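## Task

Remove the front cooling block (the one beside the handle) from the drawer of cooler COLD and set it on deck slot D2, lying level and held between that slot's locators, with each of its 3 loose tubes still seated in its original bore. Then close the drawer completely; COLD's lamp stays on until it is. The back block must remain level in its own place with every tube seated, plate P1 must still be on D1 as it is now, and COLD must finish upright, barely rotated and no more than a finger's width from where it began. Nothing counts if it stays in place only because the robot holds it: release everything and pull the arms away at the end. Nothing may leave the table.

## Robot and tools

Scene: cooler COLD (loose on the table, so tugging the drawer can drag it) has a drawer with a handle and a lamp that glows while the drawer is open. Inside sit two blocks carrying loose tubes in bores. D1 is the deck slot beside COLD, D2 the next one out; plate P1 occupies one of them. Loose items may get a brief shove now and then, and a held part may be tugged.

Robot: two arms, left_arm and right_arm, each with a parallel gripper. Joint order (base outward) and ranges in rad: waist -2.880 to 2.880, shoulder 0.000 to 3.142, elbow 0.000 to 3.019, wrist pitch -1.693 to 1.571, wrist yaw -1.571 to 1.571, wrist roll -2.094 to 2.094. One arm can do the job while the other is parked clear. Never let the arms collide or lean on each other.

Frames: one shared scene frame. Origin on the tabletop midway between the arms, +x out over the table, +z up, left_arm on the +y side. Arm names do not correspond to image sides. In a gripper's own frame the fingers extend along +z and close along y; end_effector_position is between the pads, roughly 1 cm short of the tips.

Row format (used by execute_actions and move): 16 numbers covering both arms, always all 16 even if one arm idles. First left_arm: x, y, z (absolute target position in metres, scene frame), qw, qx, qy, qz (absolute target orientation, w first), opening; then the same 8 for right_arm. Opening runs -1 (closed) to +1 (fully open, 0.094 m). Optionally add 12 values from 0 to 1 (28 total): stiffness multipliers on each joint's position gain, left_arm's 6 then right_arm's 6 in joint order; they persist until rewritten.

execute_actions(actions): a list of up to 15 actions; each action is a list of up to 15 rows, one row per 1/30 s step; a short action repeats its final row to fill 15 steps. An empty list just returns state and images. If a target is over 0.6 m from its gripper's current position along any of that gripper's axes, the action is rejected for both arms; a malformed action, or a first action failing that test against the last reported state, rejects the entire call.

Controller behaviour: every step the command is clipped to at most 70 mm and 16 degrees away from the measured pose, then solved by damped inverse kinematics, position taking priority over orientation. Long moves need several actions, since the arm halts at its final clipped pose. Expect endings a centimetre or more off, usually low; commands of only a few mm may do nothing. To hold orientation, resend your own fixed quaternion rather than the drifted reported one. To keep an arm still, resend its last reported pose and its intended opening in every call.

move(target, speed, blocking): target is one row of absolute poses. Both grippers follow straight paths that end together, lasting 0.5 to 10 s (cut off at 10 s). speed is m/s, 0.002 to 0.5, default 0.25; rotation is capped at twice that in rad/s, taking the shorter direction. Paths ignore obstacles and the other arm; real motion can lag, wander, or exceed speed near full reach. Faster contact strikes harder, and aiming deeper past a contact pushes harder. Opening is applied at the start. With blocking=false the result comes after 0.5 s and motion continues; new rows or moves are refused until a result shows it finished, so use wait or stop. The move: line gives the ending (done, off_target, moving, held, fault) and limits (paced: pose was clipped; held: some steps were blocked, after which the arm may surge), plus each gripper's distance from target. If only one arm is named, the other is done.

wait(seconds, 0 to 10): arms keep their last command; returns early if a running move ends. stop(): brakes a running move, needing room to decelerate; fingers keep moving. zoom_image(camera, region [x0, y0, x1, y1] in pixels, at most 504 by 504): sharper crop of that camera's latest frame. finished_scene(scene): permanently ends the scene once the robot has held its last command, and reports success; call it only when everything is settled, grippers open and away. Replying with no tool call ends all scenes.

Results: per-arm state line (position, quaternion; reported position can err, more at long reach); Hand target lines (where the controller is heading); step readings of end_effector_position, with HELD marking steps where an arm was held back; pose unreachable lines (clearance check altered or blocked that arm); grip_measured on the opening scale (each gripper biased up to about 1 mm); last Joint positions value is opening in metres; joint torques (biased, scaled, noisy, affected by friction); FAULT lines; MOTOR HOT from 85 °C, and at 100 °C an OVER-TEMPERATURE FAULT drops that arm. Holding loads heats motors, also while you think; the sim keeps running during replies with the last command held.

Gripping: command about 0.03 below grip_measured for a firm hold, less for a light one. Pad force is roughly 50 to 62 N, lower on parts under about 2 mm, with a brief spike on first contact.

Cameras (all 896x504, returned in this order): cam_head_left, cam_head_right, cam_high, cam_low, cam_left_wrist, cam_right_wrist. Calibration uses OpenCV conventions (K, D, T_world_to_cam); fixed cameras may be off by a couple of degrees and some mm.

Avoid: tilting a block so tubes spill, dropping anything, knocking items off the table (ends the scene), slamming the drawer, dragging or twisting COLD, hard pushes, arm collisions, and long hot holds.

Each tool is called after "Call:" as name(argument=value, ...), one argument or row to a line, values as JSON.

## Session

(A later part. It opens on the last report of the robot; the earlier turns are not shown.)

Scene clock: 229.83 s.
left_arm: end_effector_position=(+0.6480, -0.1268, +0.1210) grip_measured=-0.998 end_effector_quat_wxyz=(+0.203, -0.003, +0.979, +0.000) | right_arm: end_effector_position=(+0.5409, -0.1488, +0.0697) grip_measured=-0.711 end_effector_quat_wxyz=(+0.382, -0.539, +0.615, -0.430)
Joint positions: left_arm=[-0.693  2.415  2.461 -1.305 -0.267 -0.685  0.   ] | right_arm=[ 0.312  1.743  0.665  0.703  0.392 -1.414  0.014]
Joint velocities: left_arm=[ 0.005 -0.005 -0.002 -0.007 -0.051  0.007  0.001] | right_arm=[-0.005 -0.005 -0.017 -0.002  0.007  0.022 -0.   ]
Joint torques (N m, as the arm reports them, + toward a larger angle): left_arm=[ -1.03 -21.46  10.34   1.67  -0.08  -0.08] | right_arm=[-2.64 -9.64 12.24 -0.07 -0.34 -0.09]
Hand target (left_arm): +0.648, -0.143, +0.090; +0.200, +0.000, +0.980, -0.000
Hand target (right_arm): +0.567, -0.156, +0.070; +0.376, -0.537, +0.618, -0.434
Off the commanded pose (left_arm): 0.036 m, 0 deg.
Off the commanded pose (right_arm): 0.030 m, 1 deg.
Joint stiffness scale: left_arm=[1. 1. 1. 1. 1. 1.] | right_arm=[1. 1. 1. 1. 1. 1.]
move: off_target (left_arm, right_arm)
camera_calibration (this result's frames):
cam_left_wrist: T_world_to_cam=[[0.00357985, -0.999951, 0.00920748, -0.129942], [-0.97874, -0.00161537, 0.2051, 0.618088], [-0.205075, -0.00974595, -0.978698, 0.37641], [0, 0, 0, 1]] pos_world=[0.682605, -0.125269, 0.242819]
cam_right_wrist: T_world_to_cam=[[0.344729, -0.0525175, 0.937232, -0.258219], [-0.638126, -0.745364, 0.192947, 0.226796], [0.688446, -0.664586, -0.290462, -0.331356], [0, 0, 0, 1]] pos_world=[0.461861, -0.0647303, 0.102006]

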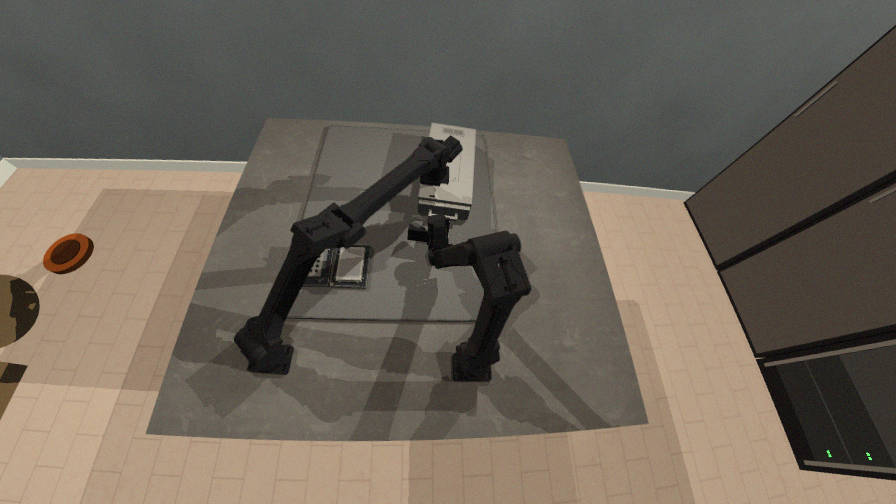

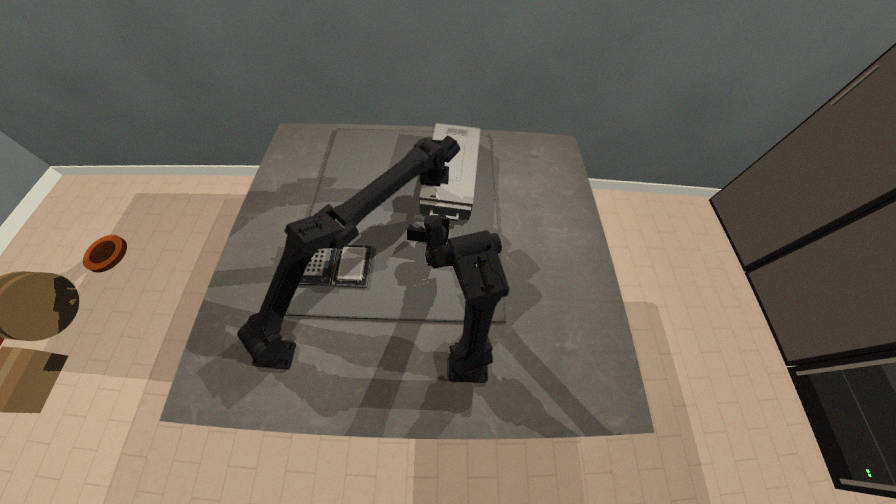

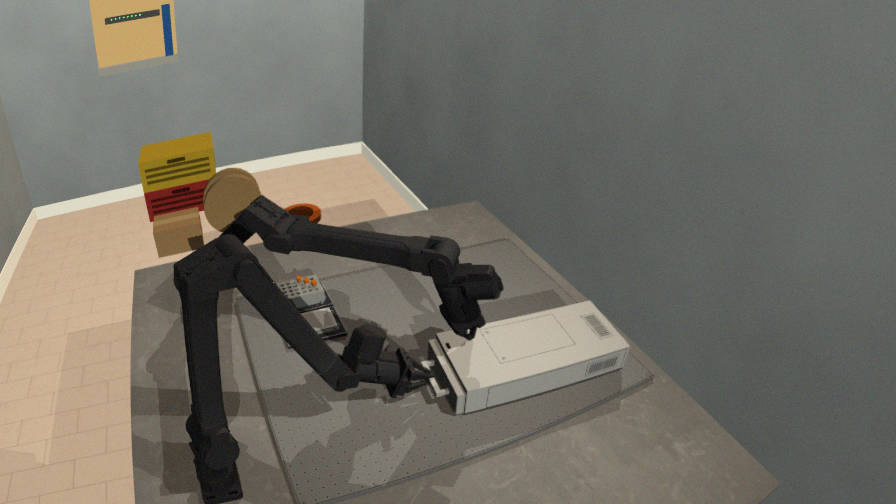

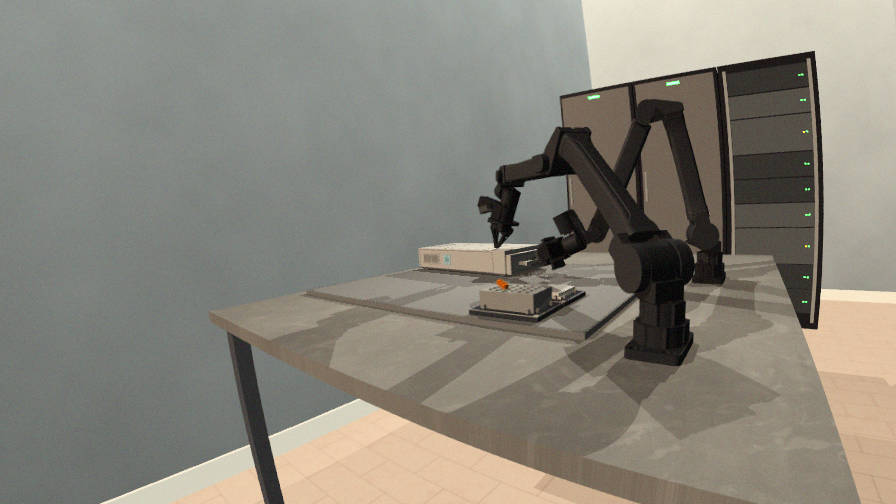

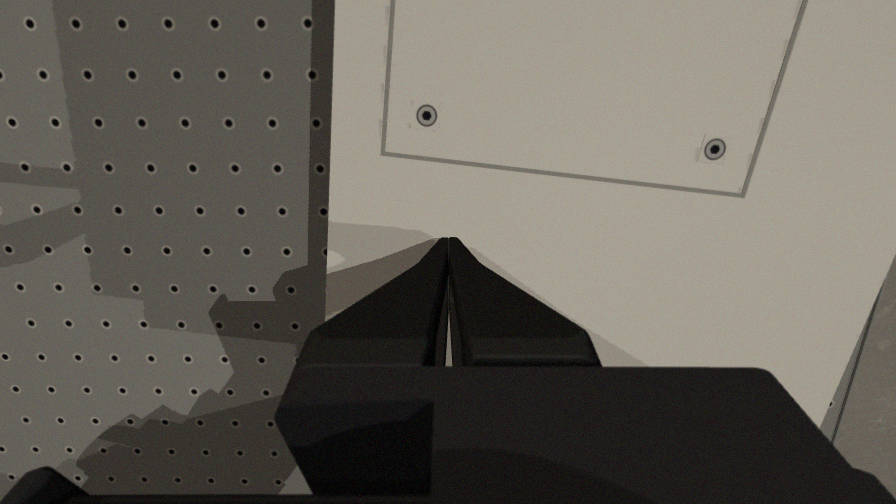

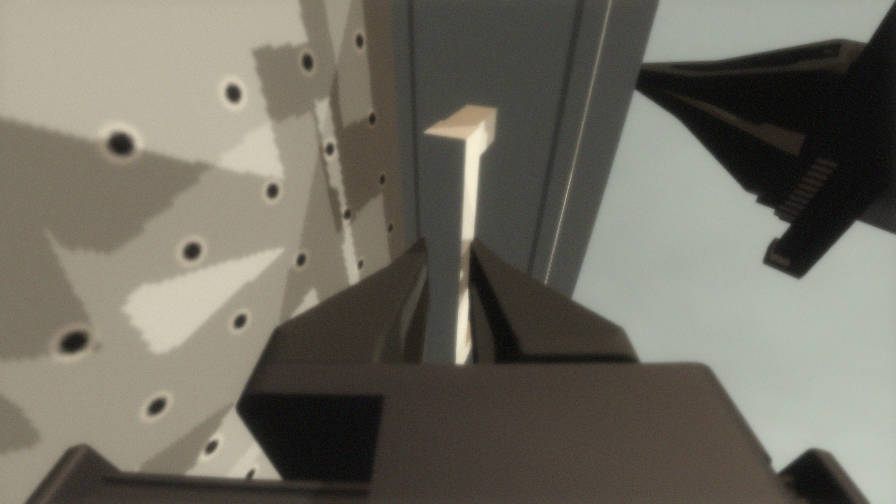

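Lamp off. Release.

Call:
move(
  target=[0.65,-0.145,0.09,0.2,0,0.98,0,-1,0.545,-0.15,0.07,0.376,-0.537,0.618,-0.433,0.2],
  speed=0.02,
)

Call:
move(
  target=[0.64,-0.11,0.2,0.2,0,0.98,0,-1,0.47,-0.14,0.08,0.376,-0.537,0.618,-0.433,0.2],
  speed=0.08,
)

Call:
move(
  target=[0.4,0.1,0.3,0.2,0,0.98,0,-1,0.3,-0.25,0.2,0.376,-0.537,0.618,-0.433,0.2],
  speed=0.2,
)

Scene clock: 237.00 s.
left_arm: end_effector_position=(+0.6480, -0.1268, +0.1210) grip_measured=-0.998 end_effector_quat_wxyz=(+0.203, -0.003, +0.979, +0.000) | right_arm: end_effector_position=(+0.5406, -0.1508, +0.0707) grip_measured=+0.197 end_effector_quat_wxyz=(+0.380, -0.536, +0.617, -0.433)
Joint positions: left_arm=[-0.693  2.415  2.461 -1.305 -0.267 -0.685  0.   ] | right_arm=[ 0.312  1.741  0.664  0.703  0.403 -1.414  0.056]
Joint velocities: left_arm=[ 0.005 -0.005  0.002 -0.017  0.037 -0.022 -0.001] | right_arm=[-0.005 -0.005  0.012 -0.022 -0.022  0.007 -0.   ]
Joint torques (N m, as the arm reports them, + toward a larger angle): left_arm=[ -1.   -21.37  10.36   1.67  -0.08  -0.08] | right_arm=[ -0.8  -12.78   7.42   0.47   0.22   0.04]
Hand target (left_arm): +0.648, -0.143, +0.090; +0.200, +0.000, +0.980, -0.000
Hand target (right_arm): +0.545, -0.150, +0.070; +0.376, -0.537, +0.618, -0.433
Off the commanded pose (left_arm): 0.036 m, 0 deg.
Off the commanded pose (right_arm): 0.005 m, 0 deg.
Joint stiffness scale: left_arm=[1. 1. 1. 1. 1. 1.] | right_arm=[1. 1. 1. 1. 1. 1.]
move: off_target (left_arm)
camera_calibration (this result's frames):
cam_left_wrist: T_world_to_cam=[[0.00357985, -0.999951, 0.00920748, -0.129942], [-0.97874, -0.00161537, 0.2051, 0.618088], [-0.205075, -0.00974595, -0.978698, 0.37641], [0, 0, 0, 1]] pos_world=[0.682605, -0.125269, 0.242819]
cam_right_wrist: T_world_to_cam=[[0.342005, -0.0527234, 0.938218, -0.257754], [-0.64647, -0.737811, 0.194193, 0.230452], [0.681989, -0.672945, -0.286419, -0.330214], [0, 0, 0, 1]] pos_world=[0.462336, -0.0657757, 0.102497]

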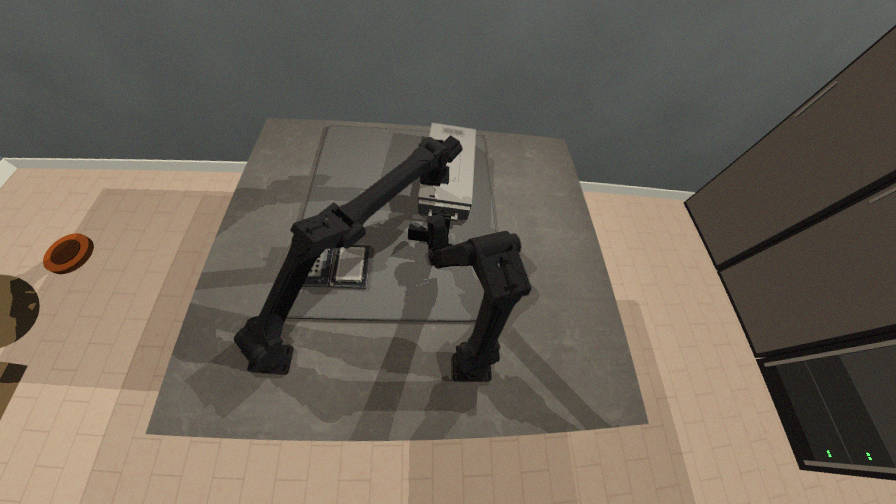

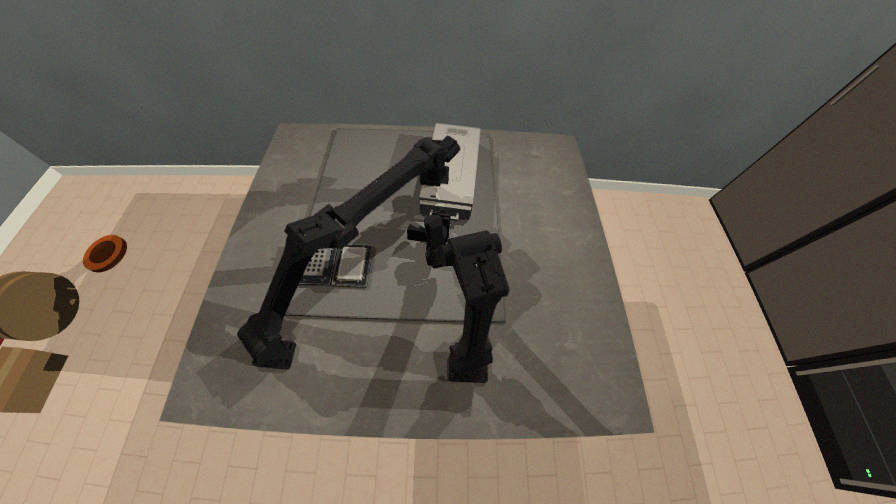

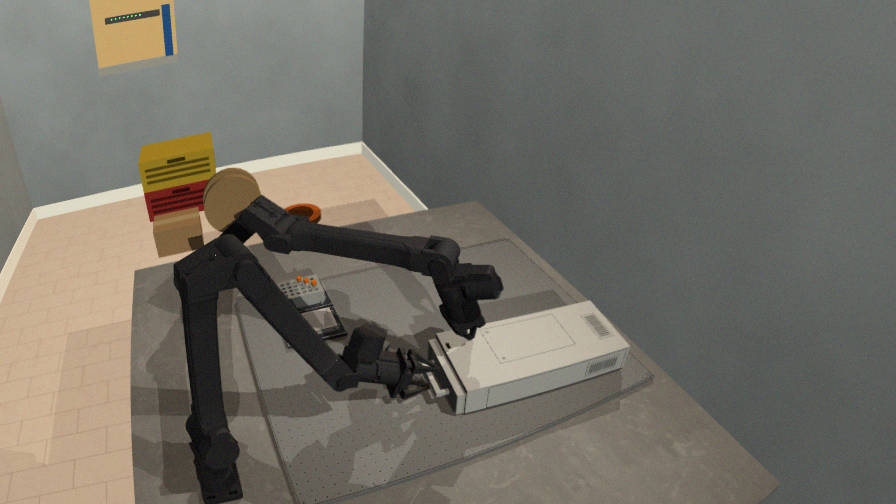

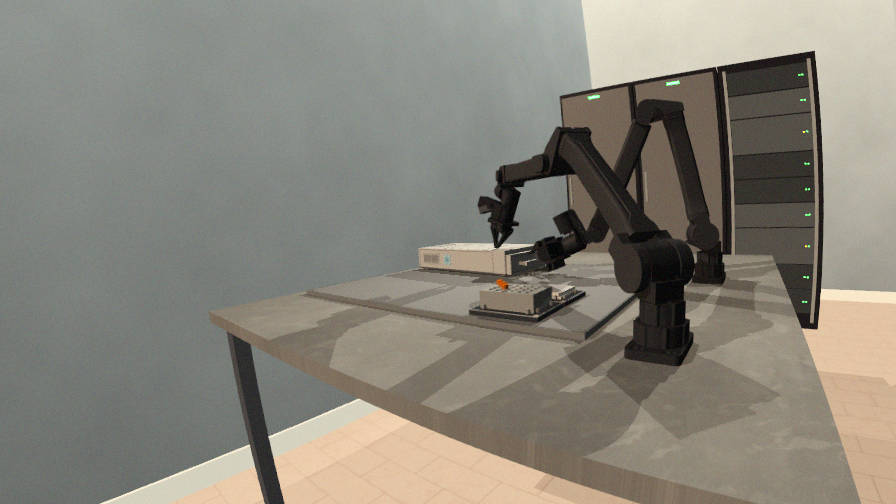

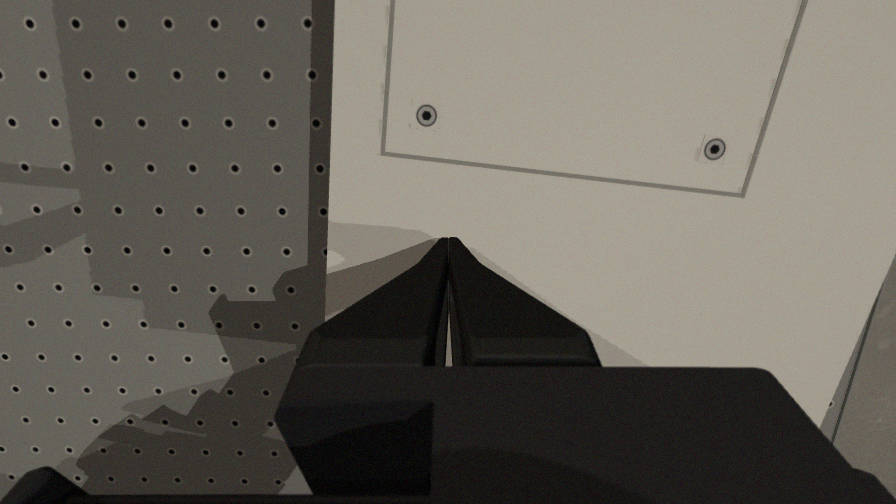

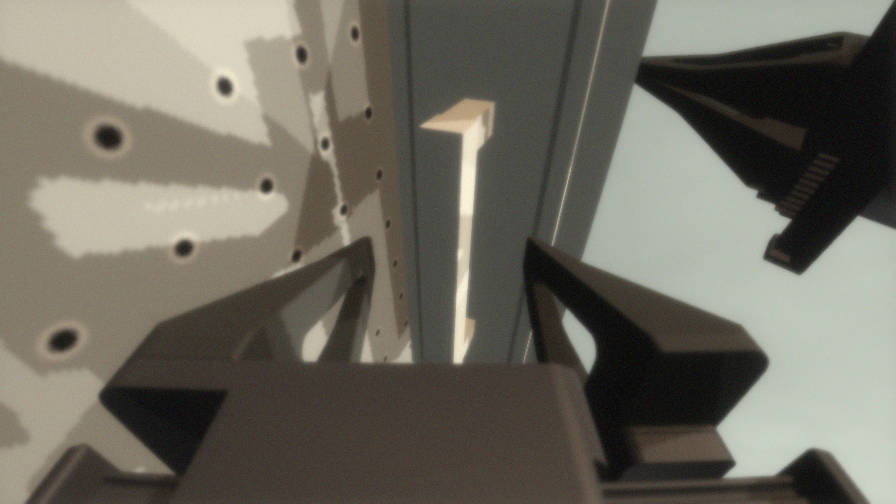

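Scene clock: 238.47 s.
left_arm: end_effector_position=(+0.6316, -0.1130, +0.1736) grip_measured=-0.998 end_effector_quat_wxyz=(+0.188, +0.003, +0.982, +0.012) | right_arm: end_effector_position=(+0.4742, -0.1451, +0.0798) grip_measured=+0.197 end_effector_quat_wxyz=(+0.372, -0.537, +0.618, -0.438)
Joint positions: left_arm=[-0.693  2.375  2.534 -1.455 -0.264 -0.68   0.   ] | right_arm=[ 0.39   1.601  0.502  0.703  0.488 -1.389  0.056]
Joint velocities: left_arm=[ 0.015 -0.005 -0.017 -0.022 -0.037  0.051 -0.001] | right_arm=[-0.005 -0.005 -0.007 -0.012  0.022 -0.037  0.   ]
Joint torques (N m, as the arm reports them, + toward a larger angle): left_arm=[  1.1  -26.61  11.58  -0.39   0.1    0.15] | right_arm=[  0.2  -10.72   5.36   0.94   0.24   0.22]
Hand target (left_arm): +0.639, -0.109, +0.200; +0.201, +0.000, +0.980, -0.000
Hand target (right_arm): +0.470, -0.139, +0.079; +0.377, -0.537, +0.619, -0.432
Off the commanded pose (left_arm): 0.028 m, 2 deg.
Off the commanded pose (right_arm): 0.007 m, 1 deg.
Joint stiffness scale: left_arm=[1. 1. 1. 1. 1. 1.] | right_arm=[1. 1. 1. 1. 1. 1.]
move: off_target (left_arm)
camera_calibration (this result's frames):
cam_left_wrist: T_world_to_cam=[[-0.00188259, -0.999866, -0.0162665, -0.108657], [-0.972002, -0.00199244, 0.234965, 0.581801], [-0.234966, 0.0162534, -0.971868, 0.445365], [0, 0, 0, 1]] pos_world=[0.669953, -0.114722, 0.294365]
cam_right_wrist: T_world_to_cam=[[0.347292, -0.0429221, 0.936774, -0.244183], [-0.651896, -0.729147, 0.20827, 0.192686], [0.674107, -0.68301, -0.281208, -0.276626], [0, 0, 0, 1]] pos_world=[0.39689, -0.0589225, 0.110824]

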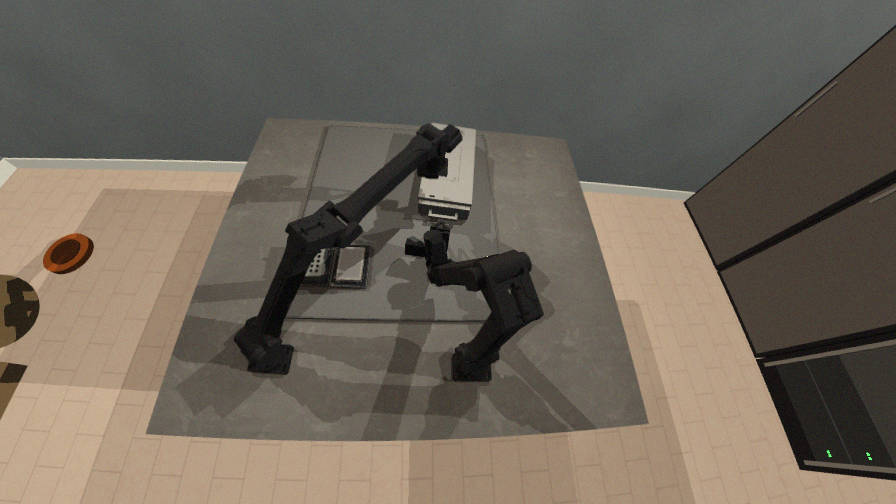

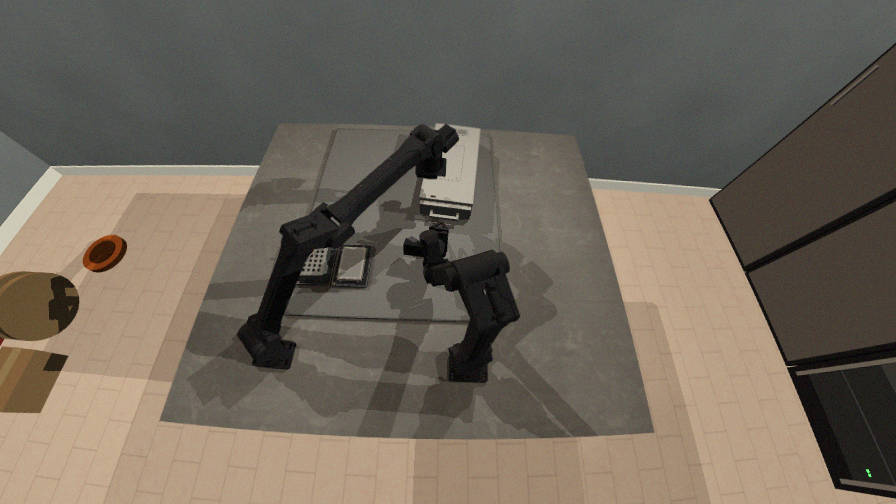

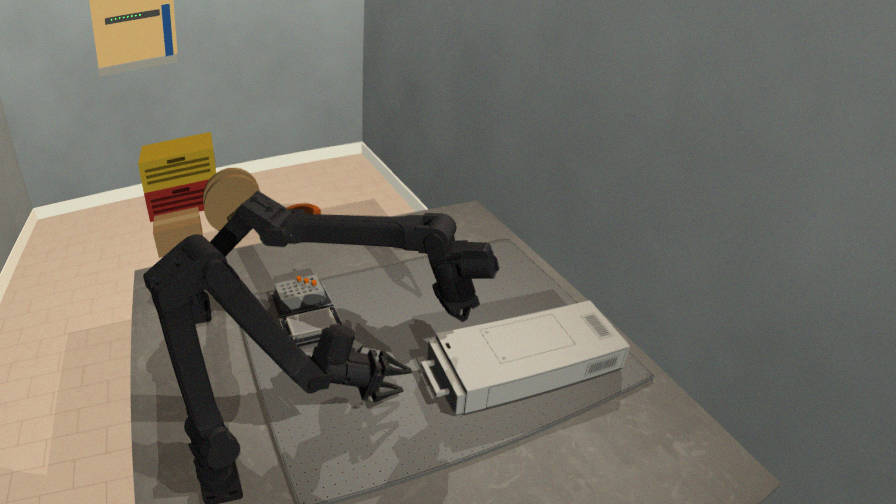

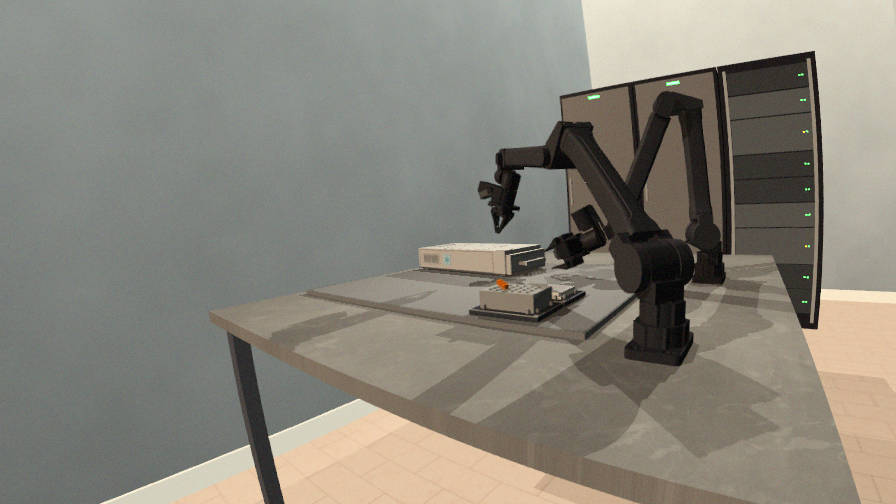

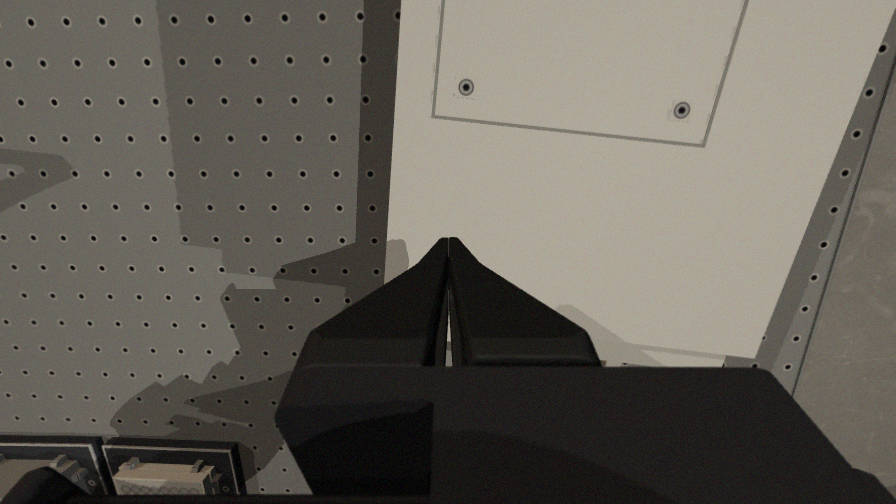

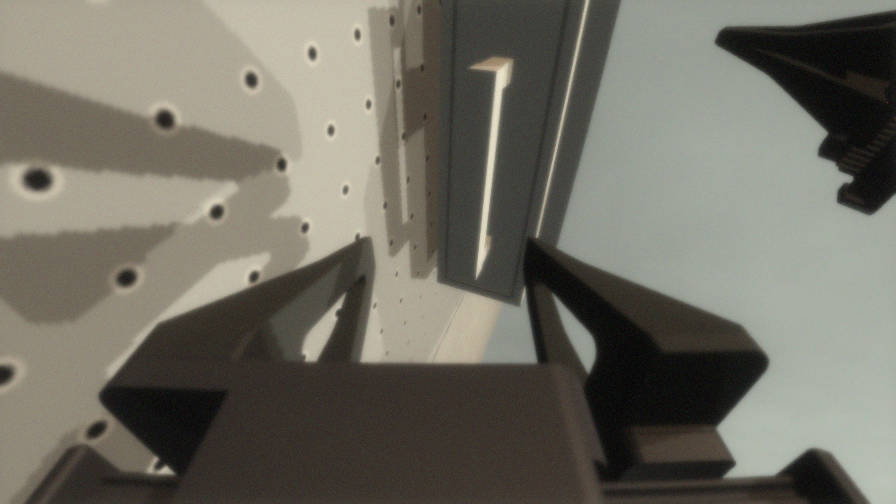

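Scene clock: 240.67 s.
left_arm: end_effector_position=(+0.4019, +0.0965, +0.3063) grip_measured=-0.998 end_effector_quat_wxyz=(+0.210, -0.001, +0.978, -0.008) | right_arm: end_effector_position=(+0.2949, -0.2484, +0.2041) grip_measured=+0.197 end_effector_quat_wxyz=(+0.387, -0.532, +0.615, -0.434)
Joint positions: left_arm=[-0.679  1.368  1.414 -1.277 -0.258 -0.665  0.   ] | right_arm=[ 0.148  0.358  0.246 -0.228  0.245 -1.471  0.056]
Joint velocities: left_arm=[-0.005  0.005 -0.002  0.002  0.051  0.037 -0.   ] | right_arm=[-0.015  0.005 -0.027 -0.012 -0.007 -0.081 -0.001]
Joint torques (N m, as the arm reports them, + toward a larger angle): left_arm=[  1.34 -10.13   8.16  -0.03   0.11   0.13] | right_arm=[-1.77  3.15 11.6   0.39 -0.06 -0.13]
Hand target (left_arm): +0.404, +0.103, +0.301; +0.200, -0.000, +0.980, -0.000
Hand target (right_arm): +0.294, -0.252, +0.200; +0.375, -0.538, +0.617, -0.436
Off the commanded pose (left_arm): 0.007 m, 2 deg.
Off the commanded pose (right_arm): 0.007 m, 1 deg.
Joint stiffness scale: left_arm=[1. 1. 1. 1. 1. 1.] | right_arm=[1. 1. 1. 1. 1. 1.]
move: done
camera_calibration (this result's frames):
cam_left_wrist: T_world_to_cam=[[-0.00416785, -0.99968, 0.0249547, 0.0907606], [-0.98175, 0.00883534, 0.189973, 0.344465], [-0.190133, -0.0237075, -0.981472, 0.505719], [0, 0, 0, 1]] pos_world=[0.434711, 0.0996774, 0.428645]
cam_right_wrist: T_world_to_cam=[[0.327656, -0.0589875, 0.942954, -0.302287], [-0.646955, -0.741359, 0.178427, -0.0237451], [0.688542, -0.668512, -0.281073, -0.192037], [0, 0, 0, 1]] pos_world=[0.21591, -0.163814, 0.235303]

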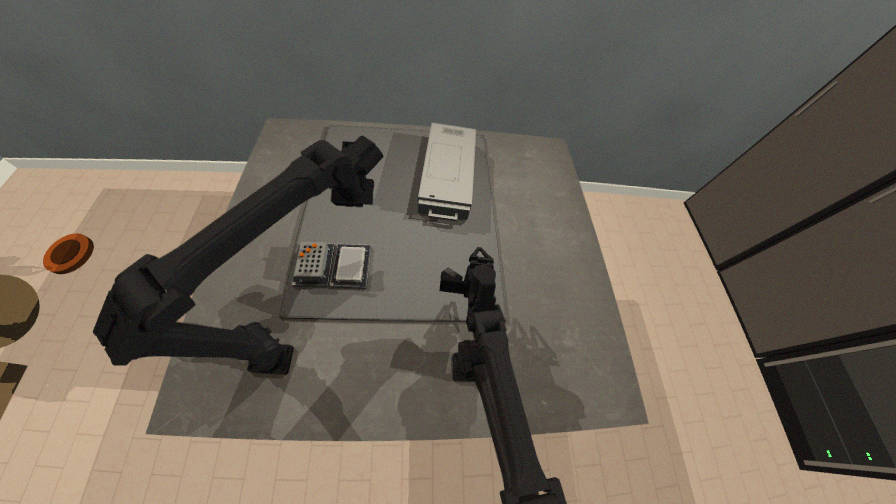

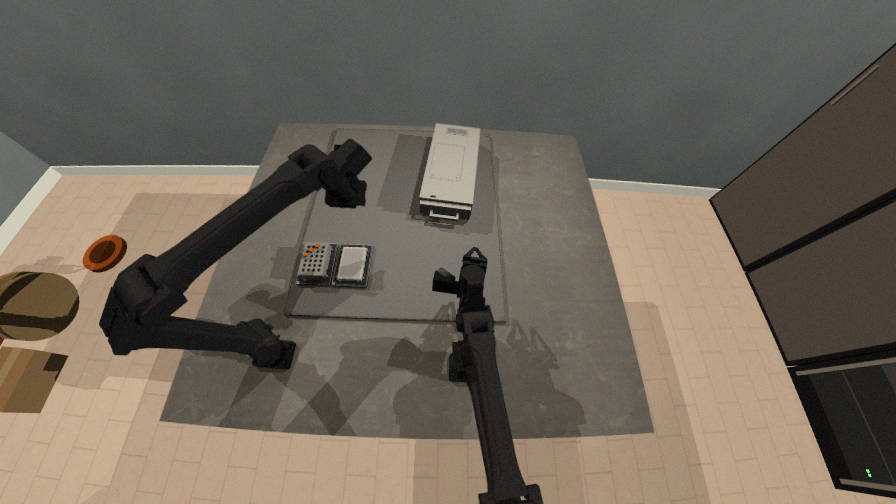

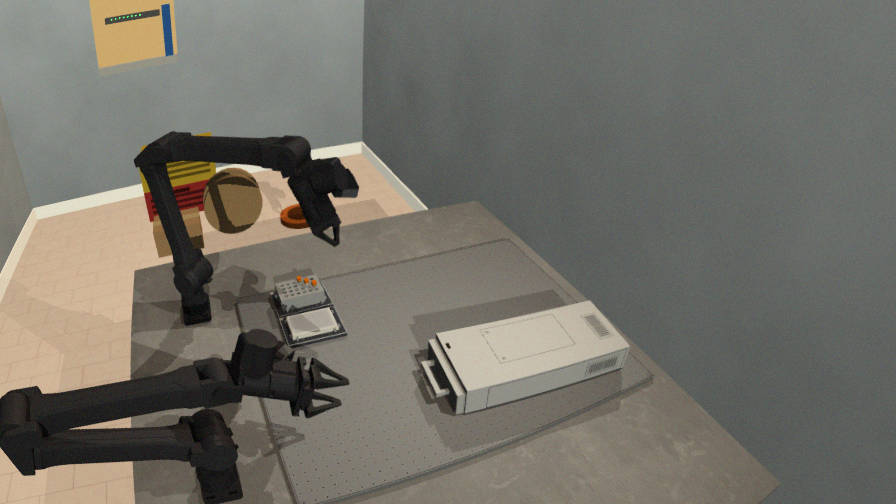

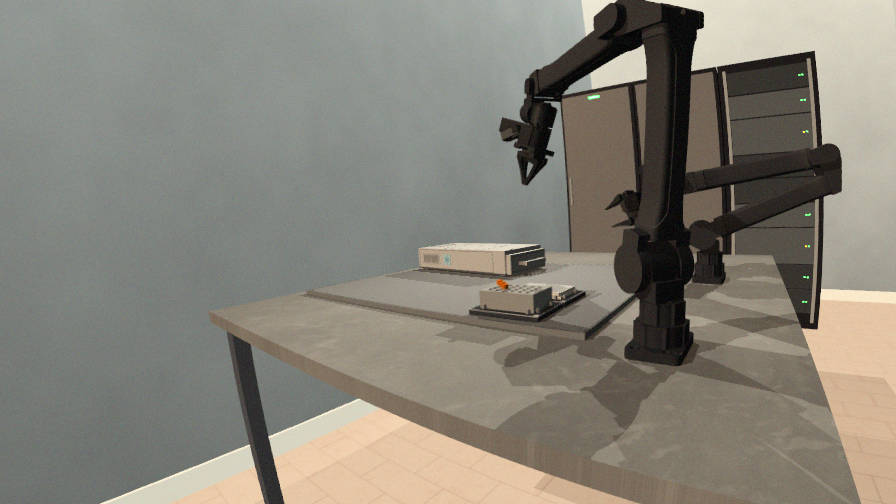

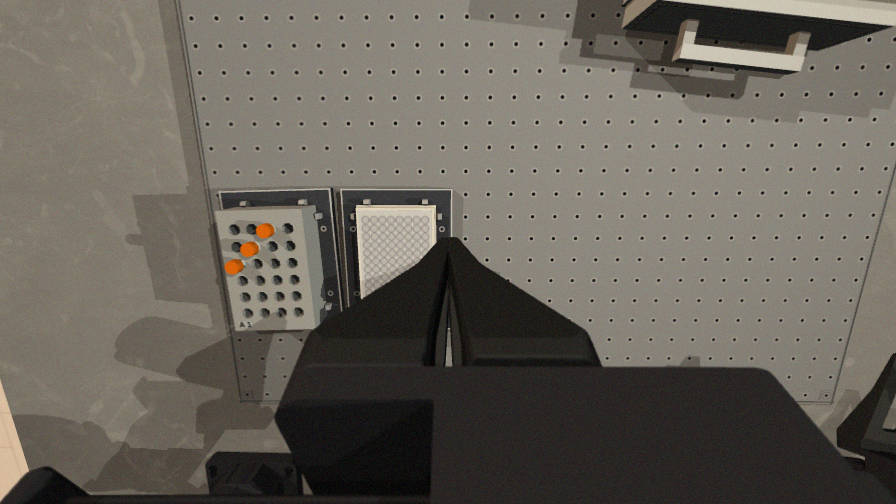

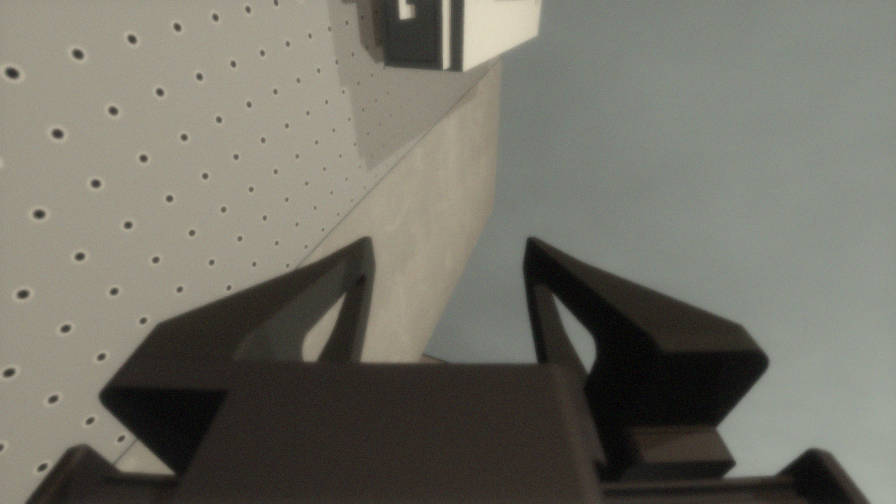

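Call:
finished_scene(
  scene=2,
)

The scene is finished: the task was done.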